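## Task

Leave plate C16 in nest N1, plate C51 in N2 and plate C15 in N3. Each must lie flat within its nest's locators, with well A1 at the nest corner labelled A1, and must stay put on its own once the robot lets go. Finish with the grippers open and the arms moved away.

## Robot and tools

Robot and layout. Two xArm7-type arms, left_arm and right_arm, each with a two-finger bio gripper. The fingers come out of one side of the wrist flange. With the flange pointing straight down they are level, and wrist roll turns them about. OUT is an empty nest lying between the arms. The other nests form an arc in front of them, in clockwise order seen from above: N1, N2, N3, RD. A fixed bar-code scanner beside RD reads a plate placed flat in RD with well A1 at the A1 corner, provided nothing hides it. Well A1 is at the plate's cut-off corner. Plate IDs are not known in advance, so plates are scanned in RD and then moved, with OUT as spare room. Either arm can be parked out of the way.

Frames. Result lines use one scene frame. The origin is on the table top between the arms, +z is up, +x points out over the table, and left_arm sits on the +y side. The names left and right do not refer to image sides. Arm bases: left_arm at (+0.019, +0.265, 0) m, quat_wxyz (+0.998, 0, 0, +0.064). right_arm at (-0.030, -0.422, 0) m, quat_wxyz (+0.999, 0, 0, +0.046). Each gripper's own axes: +x along the fingers toward the tips, y is the closing direction, +z points back toward the flange. end_effector_position is the point between the finger pads, roughly 2 cm behind the tips. Reported hand positions can be off, more so at long reach.

execute_actions(actions). Takes a list of actions, run in order. Each action may carry "rows", "steps" and "until". An empty list moves nothing and just returns the state and images. rows holds 1 to 15 rows, one per control step of 1/30 s. Every row is a single list of 14 numbers, each in [-1, 1], covering both arms even when only one moves. The order is left_arm dx, dy, dz, rx, ry, rz, opening, then right_arm in the same seven. dx..rz are an offset, not a pose. They give the target relative to that gripper's measured pose at the start of the action, in the gripper's own axes. In a call's first action, the start is the last pose a result reported. Every row counts from that same start, not from the row before it. Scale: 1.0 equals 0.6 m, or 180 degrees for rx, ry, rz, which together form one rotation vector. opening is absolute: +1 is fully open (0.150 m) and -1 is closed (a 0.071 m gap remains). Going from open to closed takes at least about 0.4 s. steps runs from 1 to 450, must be at least the number of rows, and defaults to 15. After the last row each arm keeps heading for its final target, so long moves need enough steps. The commanded pose is clipped each step to 70 mm and 16 degrees from the measured pose. If steps run out, send the rest of the move in the next action. until ends an action early once every condition holds, e.g. {"scanner": {"code": "c16"}} or {"scanner": {"reads": [">", 0]}}. Comparisons are =, !=, <, <=, >, >=, and numbers always need one. It does not halt the arms. Any value out of range or unknown name rejects the whole call.

zoom_image(camera, region). camera is cam_high, cam_low, cam_left_wrist or cam_right_wrist. region is [x0, y0, x1, y1] in that camera's image pixels, origin top-left, no larger than 504x504. Image sizes: cam_high and cam_low 896x504, wrist cameras 616x616. read_manual(section) returns only the licence texts. finished_scene(scene) ends scene 1 or 2 for good. Call it only after the arrangement is stable and the grippers have released. Replying without a tool call ends every remaining scene.

Results. These show each gripper's position (m), quat_wxyz and velocities, plus grip_measured on the command scale. The last Joint positions value is the opening in metres. Each gripper may be off by about 1 mm. Hand target lines show where the controller is driving each arm. pose unreachable means the clearance check altered or blocked that arm's command. The arm then drops its target and stops nearby. If an arm is pushed too far off its target, both arms drop theirs. The scanner reports code (lower-case ID or no_read, never a wrong ID) and reads, the count of changes from no_read to an ID.

Handling. To keep hold of a plate, command an opening at least about 0.04 below grip_measured. Finger force is about 20 N, and fast closing squeezes harder. Ramp offsets up gradually, for example 0.01 more per row, which is 0.18 m/s, because sudden starts can shake a plate loose. Brief external tugs may occur. Joint drives are limited to 3.14 rad/s. If a torque fault hits a load limit (waist and shoulder 44.5 N m, upper arm roll, elbow and forearm roll 26.7, wrist pitch and wrist roll 17.8, held weight included), the arm backs off, stops for 10 s and drops the rest of the call. Holding loads heats motors: MOTOR HOT appears at 65 °C and brakes engage at 80 °C. Avoid pressing hard, keep the arms from hitting each other, and never drop or knock anything off the table. The robot holds its last command while you think.

Each tool is called as a command line: name --argument value for each argument, lists and objects as JSON in quotes; but a table of rows of numbers goes row by row, as --pt "numbers of a row", without its own name.

## Session

execute_actions --actions '[]'

Scene clock: 0.00 s.
left_arm: end_effector_position=(+0.4955, +0.3619, +0.3855) grip_measured=+1.00 end_effector_quat_wxyz=(+0.039, -0.035, -0.011, +0.999) end_effector_velocity=(-0.000, +0.000, +0.001) end_effector_angular_velocity=(+0.000, -0.001, +0.000) | right_arm: end_effector_position=(+0.5500, +0.0842, +0.1224) grip_measured=+0.99 end_effector_quat_wxyz=(+0.950, -0.117, -0.070, +0.279) end_effector_velocity=(+0.000, -0.000, -0.001) end_effector_angular_velocity=(-0.001, +0.002, +0.001)
Joint positions: left_arm=[ 0.046  0.539 -0.064  2.014  0.043  1.404 -2.948  0.15 ] | right_arm=[ 0.719  0.789 -0.035  1.602 -0.34   0.832  0.447  0.15 ]
Joint velocities: left_arm=[ 0.    -0.001  0.    -0.    -0.     0.    -0.     0.   ] | right_arm=[-0.001  0.001  0.    -0.     0.     0.    -0.002  0.   ]
Hand target (left_arm): +0.496, +0.362, +0.385; +0.039, -0.035, -0.011, +0.999
Hand target (right_arm): +0.550, +0.084, +0.122; +0.950, -0.117, -0.070, +0.279
scanner: code=no_read reads=0

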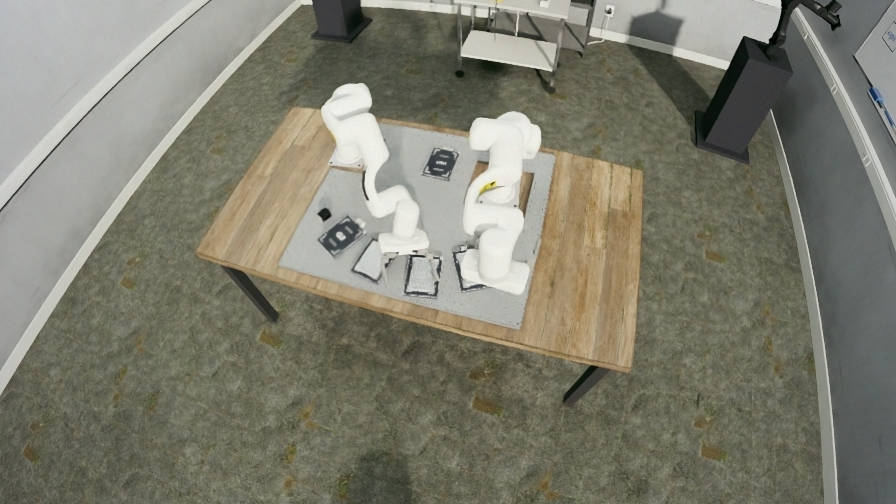

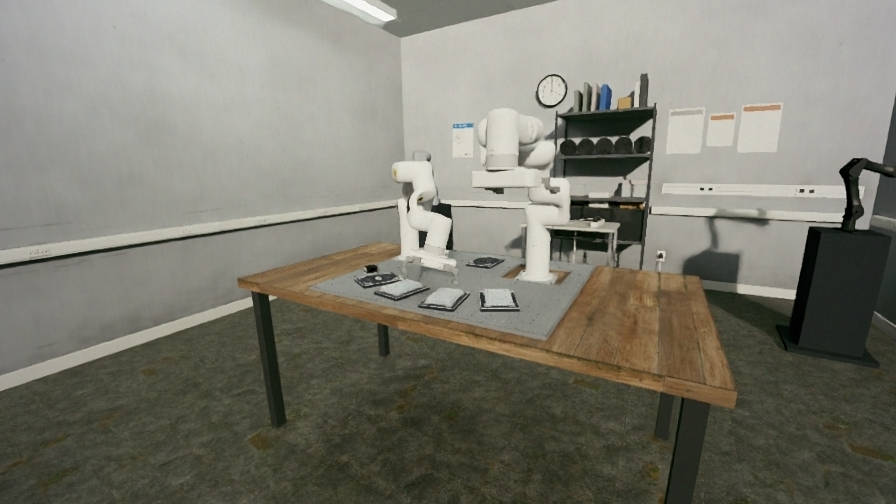

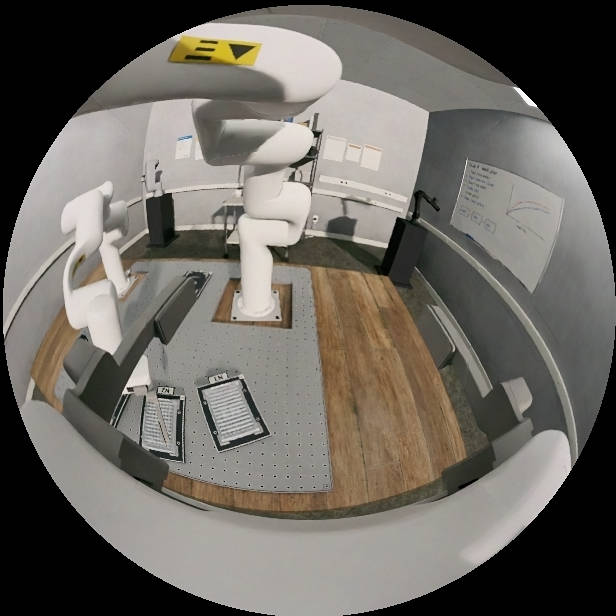

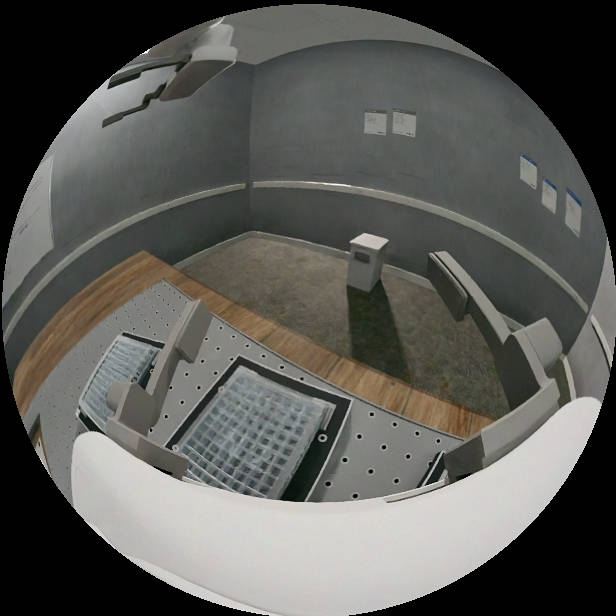

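zoom_image --camera "cam_high" --region '[260, 80, 580, 340]'

zoom_image --camera "cam_low" --region '[300, 230, 600, 350]'

Region (260, 80, 580, 340) of cam_high's 896x504 image, scaled by 1.575, with more detail than that image has; it fills the top 410 rows of this view, and the rest is white.

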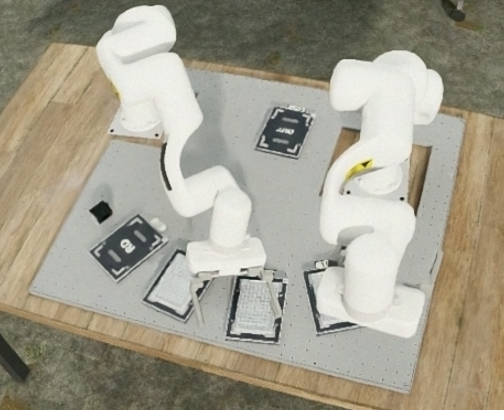

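Region (300, 230, 600, 350) of cam_low's 896x504 image, scaled by 1.680, with more detail than that image has; it fills the top 202 rows of this view, and the rest is white.

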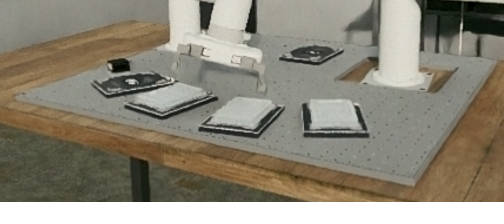

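I'll raise and level the right arm and pull the left arm back so the nests are visible.

execute_actions --actions '[{"rows": [[0.1,-0.04,0,0,0,0,1, 0,0,0.1,0.02,0.012,-0.045,1],[0.2,-0.08,0,0,0,0,1, 0,0,0.2,0.04,0.024,-0.09,1],[0.3,-0.12,0,0,0,0,1, 0,0,0.3,0.06,0.036,-0.14,1],[0.42,-0.17,0,0,0,0,1, 0,0,0.5,0.0762,0.0455,-0.1817,1]], "steps": 75}]'

Scene clock: 3.03 s.
left_arm: end_effector_position=(+0.2526, +0.4824, +0.3693) grip_measured=+1.00 end_effector_quat_wxyz=(+0.039, -0.035, -0.010, +0.999) end_effector_velocity=(-0.000, -0.000, +0.001) end_effector_angular_velocity=(+0.001, -0.002, +0.000) | right_arm: end_effector_position=(+0.4907, +0.1391, +0.4105) grip_measured=+0.99 end_effector_quat_wxyz=(+1.000, +0.019, -0.021, +0.014) end_effector_velocity=(-0.000, +0.000, -0.001) end_effector_angular_velocity=(-0.001, -0.001, -0.001)
Joint positions: left_arm=[ 0.28  -0.183  0.084  1.039 -0.003  1.151 -2.571  0.15 ] | right_arm=[ 0.888  0.93   0.02   2.708 -0.03   1.723  0.958  0.15 ]
Joint velocities: left_arm=[-0.    -0.002  0.     0.    -0.     0.     0.     0.   ] | right_arm=[ 0.002  0.001 -0.006  0.     0.003 -0.     0.     0.   ]
Hand target (left_arm): +0.253, +0.482, +0.369; +0.039, -0.035, -0.010, +0.999
Hand target (right_arm): +0.491, +0.139, +0.410; +1.000, +0.019, -0.021, +0.014
Off the commanded pose (left_arm): 0.002 m, 0 deg.
Off the commanded pose (right_arm): 0.001 m, 4 deg.
scanner: code=no_read reads=0
elbow stopped short (right arm): the move would have taken joint 4 (elbow) straighter than the controller allows; a more bent joint 4 avoids this.

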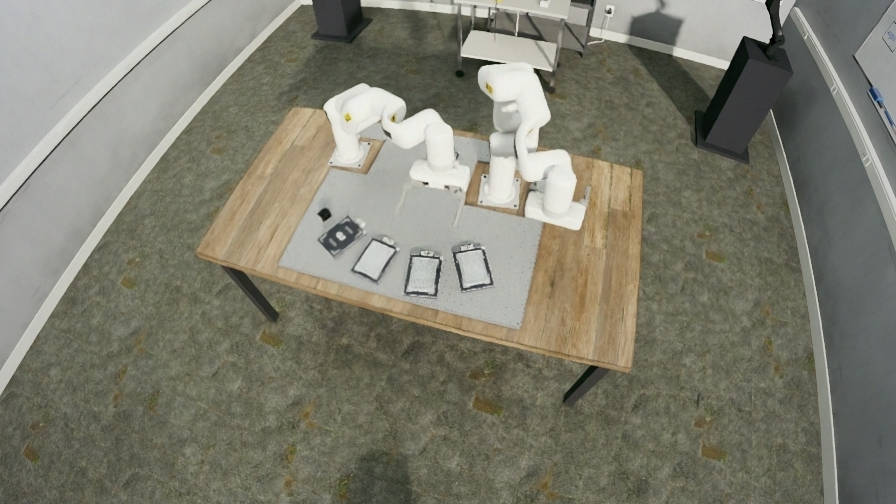

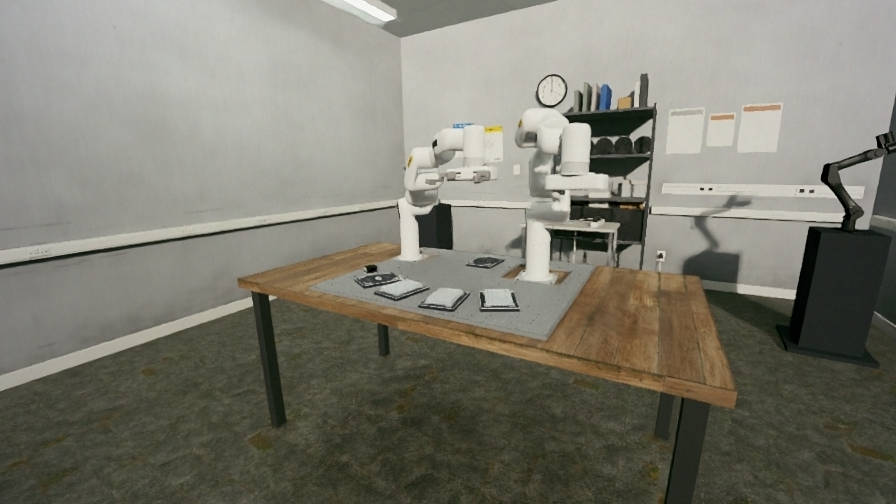

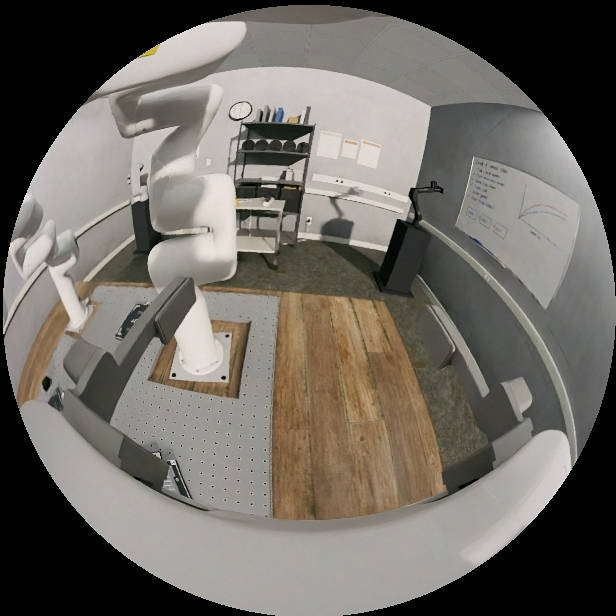

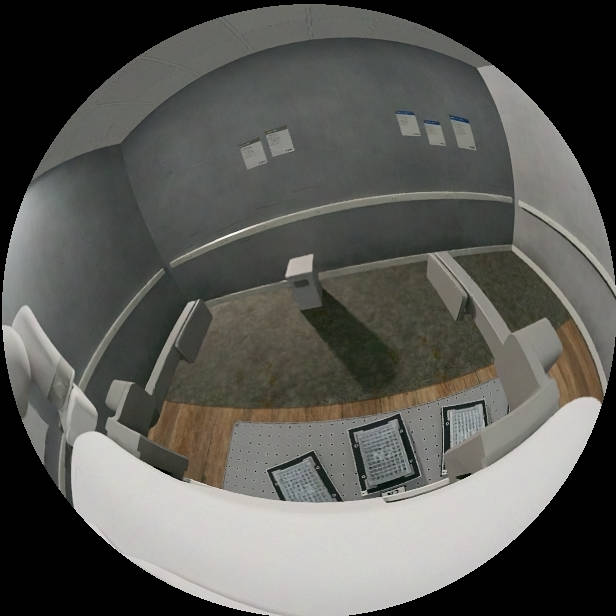

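zoom_image --camera "cam_high" --region '[300, 190, 520, 310]'

zoom_image --camera "cam_low" --region '[340, 250, 540, 320]'

Region (300, 190, 520, 310) of cam_high's 896x504 image, scaled by 2.291, with more detail than that image has; it fills the top 275 rows of this view, and the rest is white.

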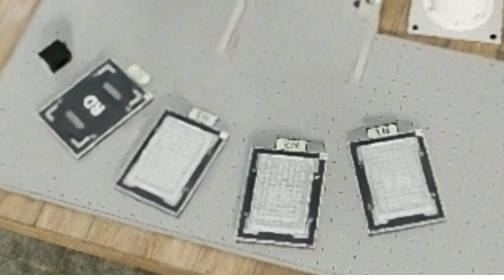

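Region (340, 250, 540, 320) of cam_low's 896x504 image, scaled by 2.520, with more detail than that image has; it fills the top 176 rows of this view, and the rest is white.

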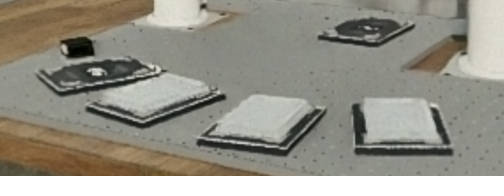

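execute_actions --actions '[{"rows": [[0,0,0,0,0,0,1, 0.005,-0.05,-0.1,-0.012,0.0134,-0.009,1],[0,0,0,0,0,0,1, 0.01,-0.1,-0.25,-0.012,0.0134,-0.009,1],[0,0,0,0,0,0,1, 0.015,-0.15,-0.433,-0.012,0.0134,-0.009,1]], "steps": 60}]'

Scene clock: 5.63 s.
left_arm: end_effector_position=(+0.2526, +0.4824, +0.3693) grip_measured=+1.00 end_effector_quat_wxyz=(+0.039, -0.035, -0.010, +0.999) end_effector_velocity=(+0.000, -0.000, -0.000) end_effector_angular_velocity=(-0.000, +0.000, -0.000) | right_arm: end_effector_position=(+0.5123, +0.0591, +0.1485) grip_measured=+0.99 end_effector_quat_wxyz=(+1.000, +0.000, -0.000, -0.000) end_effector_velocity=(-0.000, -0.000, -0.001) end_effector_angular_velocity=(-0.001, +0.002, -0.000)
Joint positions: left_arm=[ 0.28  -0.183  0.084  1.039 -0.003  1.151 -2.571  0.15 ] | right_arm=[ 0.776  0.716  0.02   1.595 -0.017  0.879  0.895  0.15 ]
Joint velocities: left_arm=[-0.001  0.     0.    -0.    -0.    -0.     0.     0.   ] | right_arm=[ 0.     0.001 -0.    -0.     0.001  0.001 -0.     0.   ]
Hand target (left_arm): +0.253, +0.482, +0.369; +0.039, -0.035, -0.010, +0.999
Hand target (right_arm): +0.512, +0.059, +0.148; +1.000, +0.000, -0.000, -0.000
Off the commanded pose (left_arm): 0.000 m, 0 deg.
Off the commanded pose (right_arm): 0.001 m, 0 deg.
scanner: code=no_read reads=0

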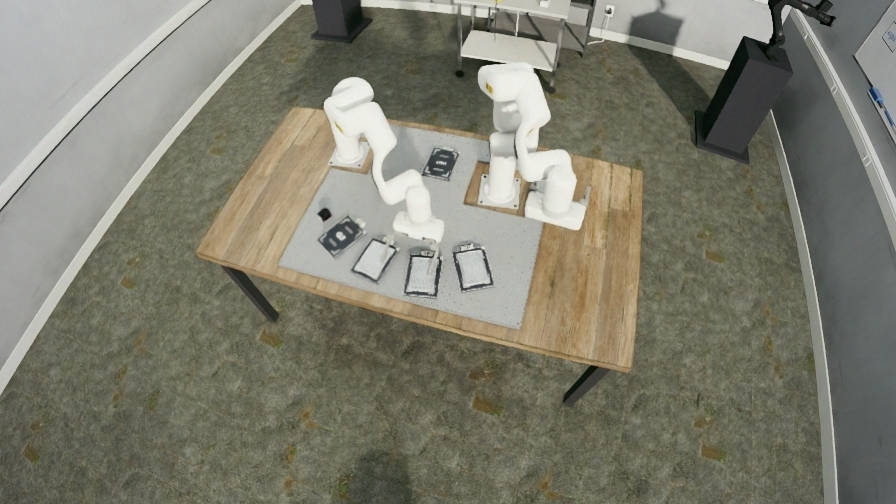

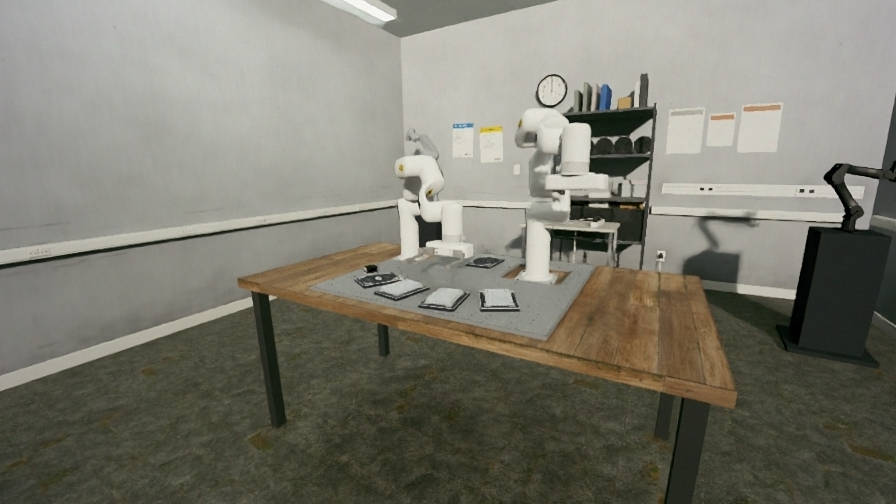

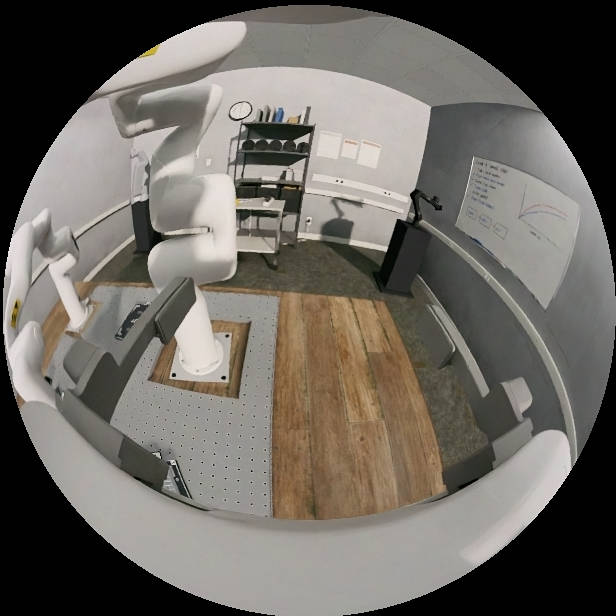

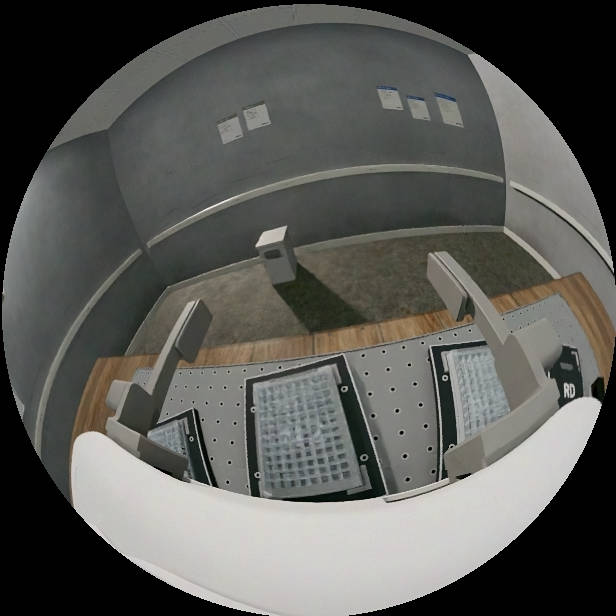

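execute_actions --actions '[{"rows": [[0,0,0,0,0,0,1, 0.005,0.02,-0.05,0,0,0,1],[0,0,0,0,0,0,1, 0.01,0.04,-0.1,0,0,0,1],[0,0,0,0,0,0,1, 0.013,0.052,-0.147,0,0,0,1]], "steps": 40}]'

zoom_image --camera "cam_high" --region '[300, 190, 520, 310]'

Scene clock: 7.57 s.
left_arm: end_effector_position=(+0.2526, +0.4824, +0.3693) grip_measured=+1.00 end_effector_quat_wxyz=(+0.039, -0.035, -0.010, +0.999) end_effector_velocity=(-0.000, -0.000, -0.000) end_effector_angular_velocity=(-0.000, +0.000, -0.001) | right_arm: end_effector_position=(+0.5203, +0.0898, +0.0601) grip_measured=+0.99 end_effector_quat_wxyz=(+1.000, +0.000, +0.000, -0.000) end_effector_velocity=(-0.001, +0.000, -0.001) end_effector_angular_velocity=(-0.001, +0.000, +0.001)
Joint positions: left_arm=[ 0.28  -0.183  0.084  1.039 -0.003  1.151 -2.571  0.15 ] | right_arm=[ 0.795  0.98   0.025  1.791 -0.028  0.81   0.921  0.15 ]
Joint velocities: left_arm=[-0. -0.  0. -0.  0.  0.  0.  0.] | right_arm=[ 0.001  0.001  0.    -0.    -0.    -0.     0.    -0.   ]
Hand target (left_arm): +0.253, +0.482, +0.369; +0.039, -0.035, -0.010, +0.999
Hand target (right_arm): +0.520, +0.090, +0.060; +1.000, +0.000, +0.000, -0.000
Off the commanded pose (left_arm): 0.000 m, 0 deg.
Off the commanded pose (right_arm): 0.001 m, 0 deg.
scanner: code=no_read reads=0

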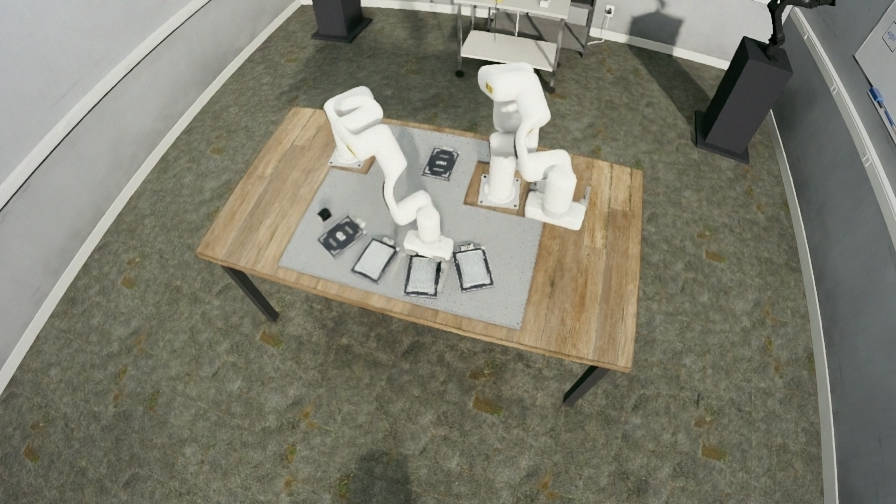

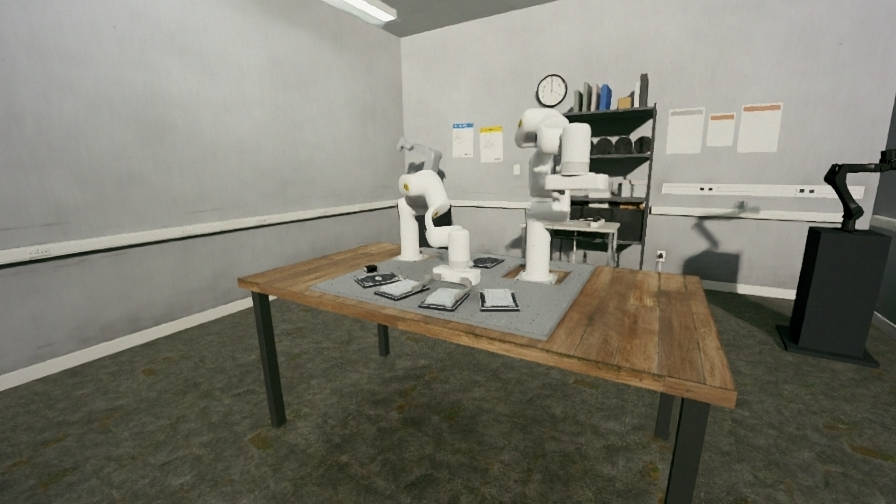

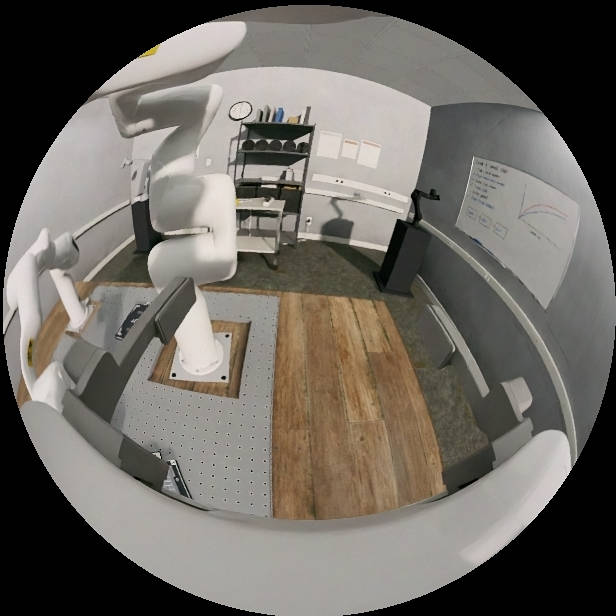

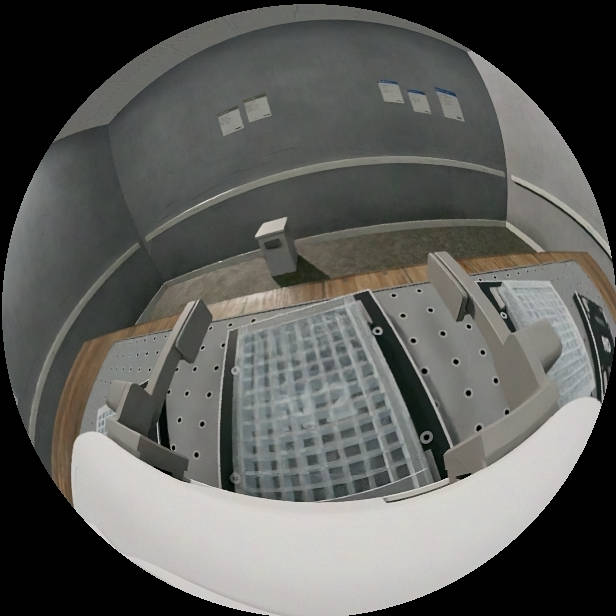

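Region (300, 190, 520, 310) of cam_high's 896x504 image, scaled by 2.291, with more detail than that image has; it fills the top 275 rows of this view, and the rest is white.

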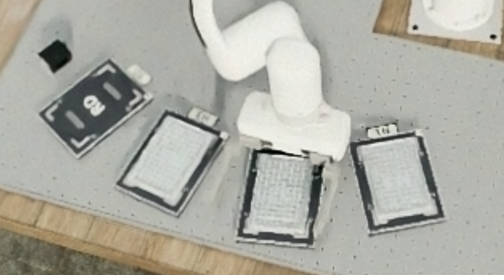

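execute_actions --actions '[{"rows": [[0,0,0,0,0,0,1, -0.01,-0.06,0,0,0,-0.01,1],[0,0,0,0,0,0,1, -0.02,-0.12,0,0,0,-0.02,1],[0,0,0,0,0,0,1, -0.03,-0.19,0,0,0,-0.03,1],[0,0,0,0,0,0,1, -0.04,-0.252,0,0,0,-0.039,1]], "steps": 40}]'

zoom_image --camera "cam_high" --region '[300, 190, 520, 310]'

Scene clock: 9.47 s.
left_arm: end_effector_position=(+0.2526, +0.4824, +0.3693) grip_measured=+1.00 end_effector_quat_wxyz=(+0.039, -0.035, -0.010, +0.999) end_effector_velocity=(-0.000, -0.000, +0.000) end_effector_angular_velocity=(-0.000, +0.000, -0.000) | right_arm: end_effector_position=(+0.4958, -0.0610, +0.0606) grip_measured=+0.99 end_effector_quat_wxyz=(+0.998, +0.000, -0.000, -0.061) end_effector_velocity=(+0.000, +0.001, +0.000) end_effector_angular_velocity=(+0.001, -0.001, +0.001)
Joint positions: left_arm=[ 0.28  -0.183  0.084  1.039 -0.003  1.151 -2.571  0.15 ] | right_arm=[ 0.705  0.663 -0.011  1.183  0.014  0.519  0.9    0.15 ]
Joint velocities: left_arm=[-0.    -0.001 -0.     0.    -0.     0.001 -0.     0.   ] | right_arm=[ 0.    -0.     0.     0.    -0.    -0.    -0.001 -0.   ]
Hand target (left_arm): +0.253, +0.482, +0.369; +0.039, -0.035, -0.010, +0.999
Hand target (right_arm): +0.496, -0.061, +0.061; +0.998, +0.000, -0.000, -0.061
Off the commanded pose (left_arm): 0.000 m, 0 deg.
Off the commanded pose (right_arm): 0.001 m, 0 deg.
scanner: code=no_read reads=0

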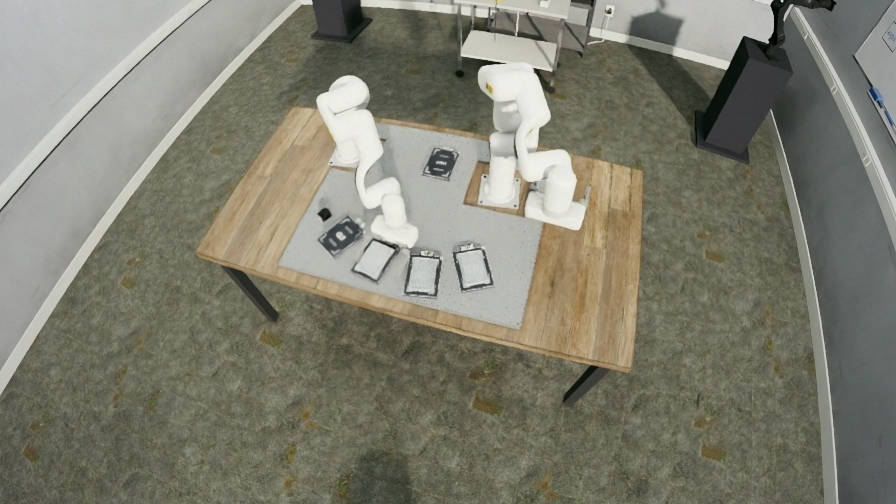

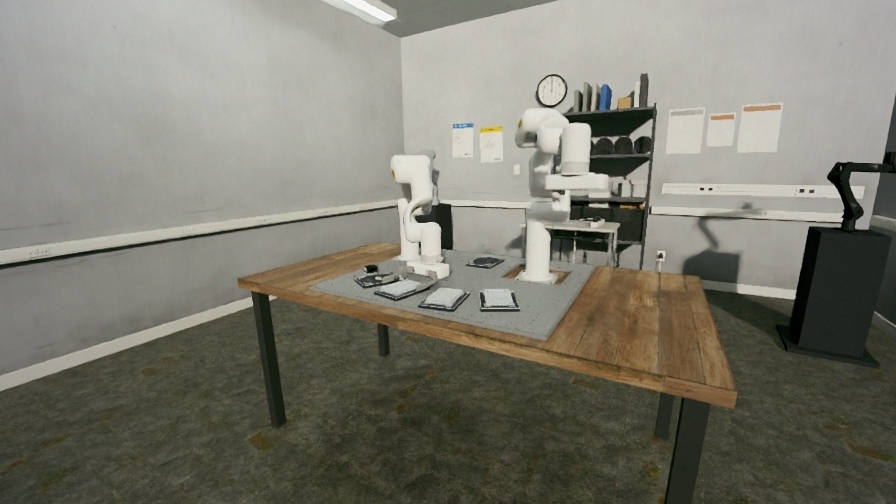

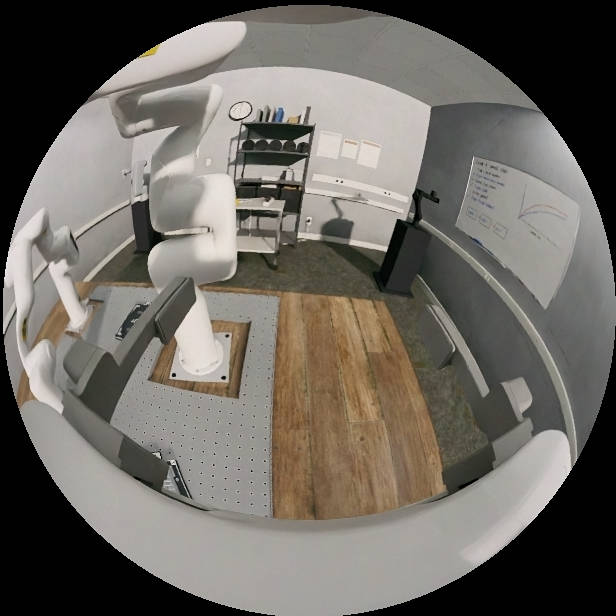

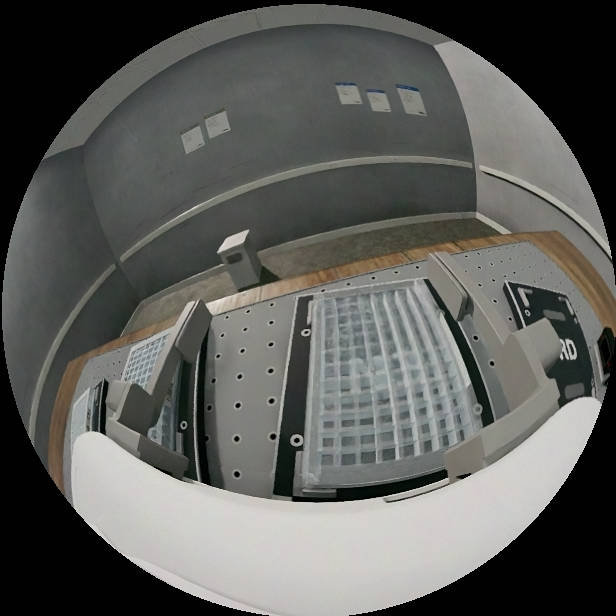

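Region (300, 190, 520, 310) of cam_high's 896x504 image, scaled by 2.291, with more detail than that image has; it fills the top 275 rows of this view, and the rest is white.

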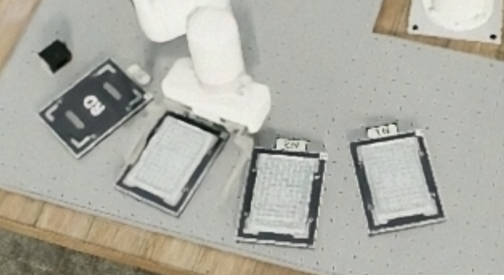

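execute_actions --actions '[{"rows": [[0,0,0,0,0,0,1, 0.01,-0.02,0,0,0,-0.015,1],[0,0,0,0,0,0,1, 0.025,-0.045,0,0,0,-0.033,1]], "steps": 30}]'

zoom_image --camera "cam_high" --region '[300, 190, 520, 310]'

Scene clock: 10.70 s.
left_arm: end_effector_position=(+0.2526, +0.4824, +0.3693) grip_measured=+1.00 end_effector_quat_wxyz=(+0.039, -0.035, -0.010, +0.999) end_effector_velocity=(+0.000, +0.000, -0.000) end_effector_angular_velocity=(-0.001, +0.002, +0.001) | right_arm: end_effector_position=(+0.5074, -0.0896, +0.0606) grip_measured=+0.99 end_effector_quat_wxyz=(+0.994, +0.000, -0.000, -0.113) end_effector_velocity=(+0.000, -0.000, -0.001) end_effector_angular_velocity=(-0.000, +0.001, -0.001)
Joint positions: left_arm=[ 0.28  -0.183  0.084  1.039 -0.003  1.151 -2.571  0.15 ] | right_arm=[ 0.691  0.665 -0.033  1.187  0.041  0.521  0.948  0.15 ]
Joint velocities: left_arm=[ 0.001  0.002 -0.     0.001  0.     0.    -0.     0.   ] | right_arm=[-0.     0.001  0.     0.     0.    -0.    -0.     0.   ]
Hand target (left_arm): +0.253, +0.482, +0.369; +0.039, -0.035, -0.010, +0.999
Hand target (right_arm): +0.507, -0.090, +0.061; +0.994, +0.000, -0.000, -0.113
Off the commanded pose (left_arm): 0.000 m, 0 deg.
Off the commanded pose (right_arm): 0.000 m, 0 deg.
scanner: code=no_read reads=0

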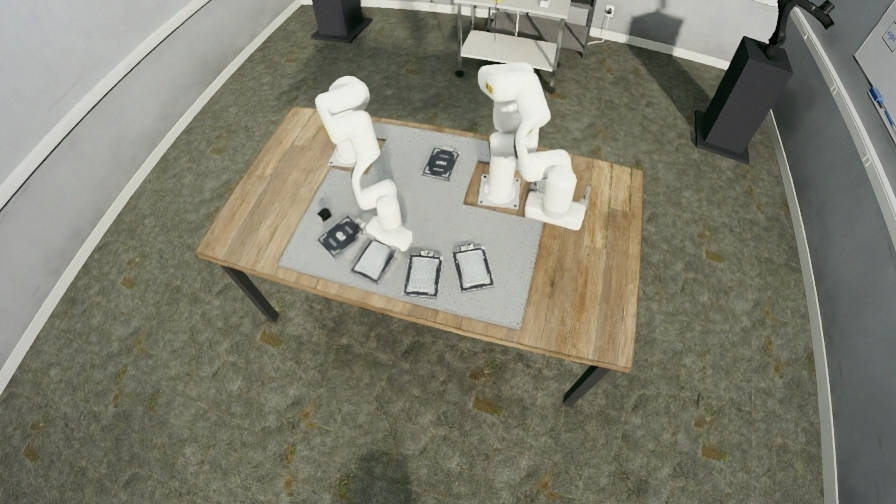

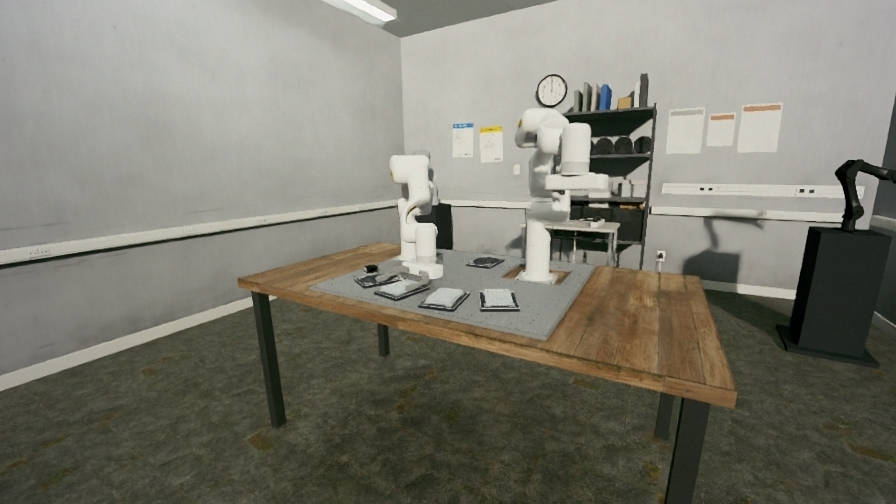

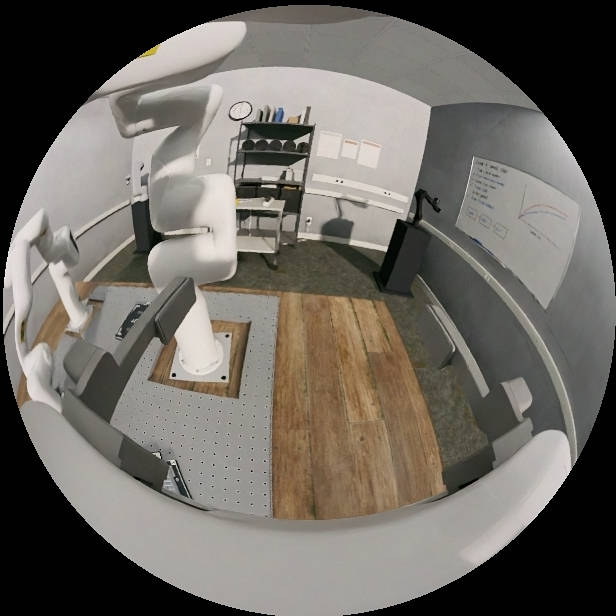

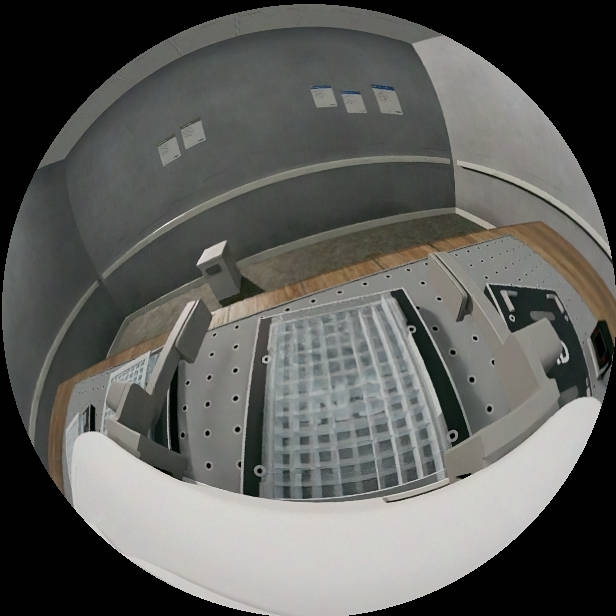

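Region (300, 190, 520, 310) of cam_high's 896x504 image, scaled by 2.291, with more detail than that image has; it fills the top 275 rows of this view, and the rest is white.

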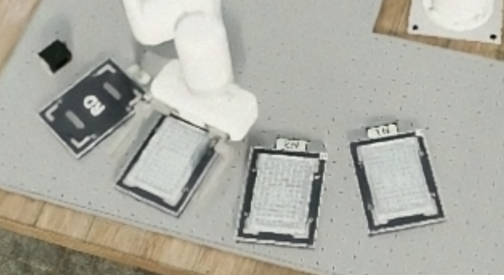

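execute_actions --actions '[{"rows": [[0,0,0,0,0,0,1, 0,0,-0.03,0,0,0,-0.35]], "steps": 25}]'

zoom_image --camera "cam_right_wrist" --region '[100, 230, 600, 520]'

Scene clock: 11.67 s.
left_arm: end_effector_position=(+0.2526, +0.4824, +0.3693) grip_measured=+1.00 end_effector_quat_wxyz=(+0.039, -0.035, -0.010, +0.999) end_effector_velocity=(-0.000, +0.000, +0.000) end_effector_angular_velocity=(+0.000, +0.000, +0.002) | right_arm: end_effector_position=(+0.5074, -0.0918, +0.0416) grip_measured=-0.34 end_effector_quat_wxyz=(+0.993, -0.001, +0.000, -0.115) end_effector_velocity=(+0.000, +0.002, +0.001) end_effector_angular_velocity=(+0.002, -0.002, +0.003)
Joint positions: left_arm=[ 0.28  -0.183  0.084  1.039 -0.003  1.151 -2.571  0.15 ] | right_arm=[ 0.689  0.711 -0.033  1.197  0.044  0.489  0.947  0.097]
Joint velocities: left_arm=[ 0.001 -0.     0.    -0.     0.     0.    -0.001  0.   ] | right_arm=[ 0.001  0.    -0.     0.002  0.    -0.001 -0.002  0.001]
Hand target (left_arm): +0.253, +0.482, +0.369; +0.039, -0.035, -0.010, +0.999
Hand target (right_arm): +0.507, -0.090, +0.043; +0.994, +0.000, -0.000, -0.113
Off the commanded pose (left_arm): 0.000 m, 0 deg.
Off the commanded pose (right_arm): 0.002 m, 0 deg.
scanner: code=no_read reads=0

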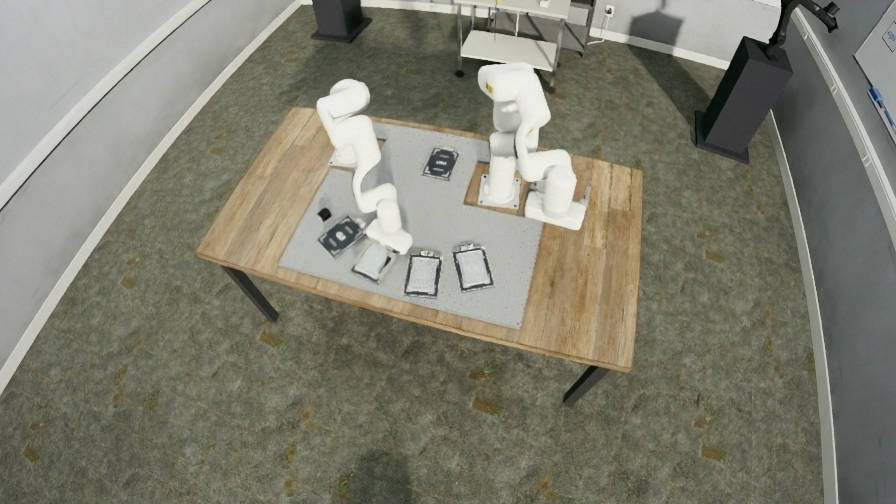

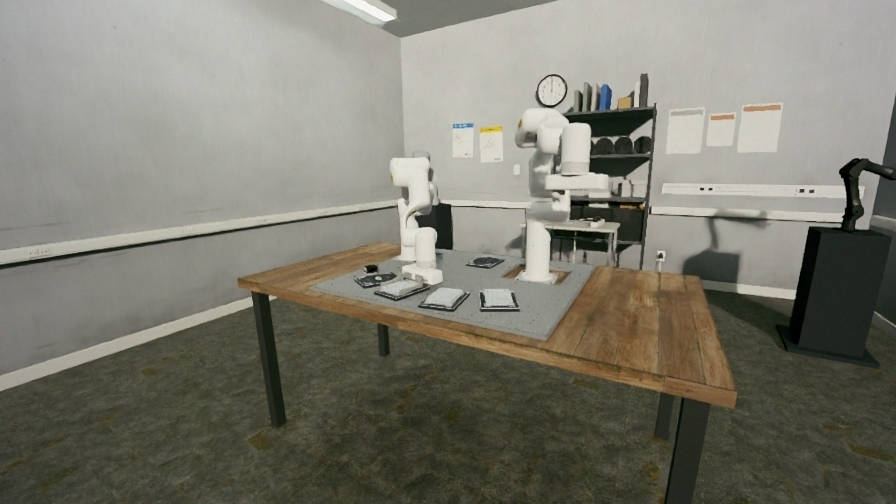

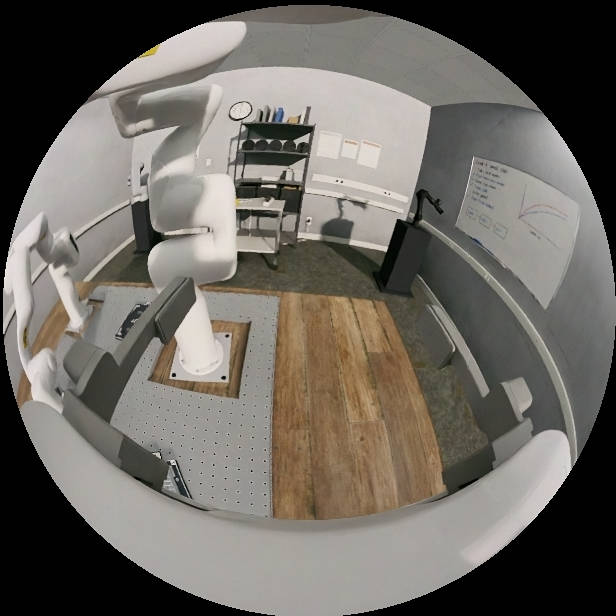

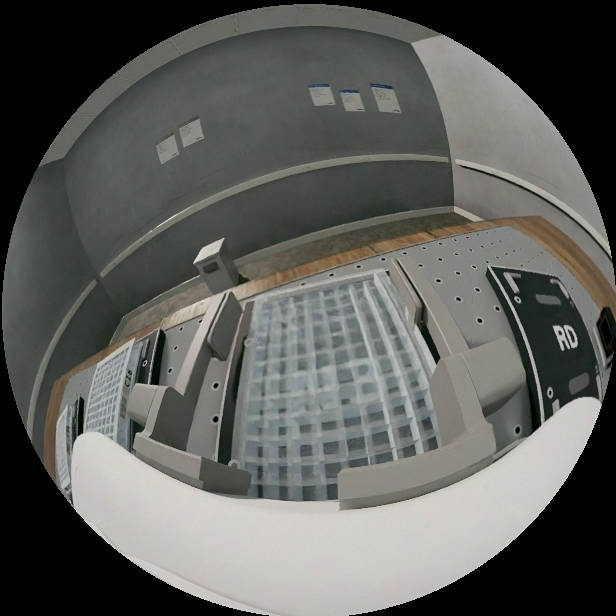

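Region (100, 230, 600, 520) of cam_right_wrist's 616x616 image, scaled by 1.008, with more detail than that image has; it fills the top 292 rows of this view, and the rest is white.

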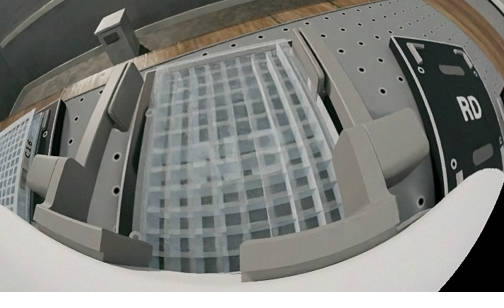

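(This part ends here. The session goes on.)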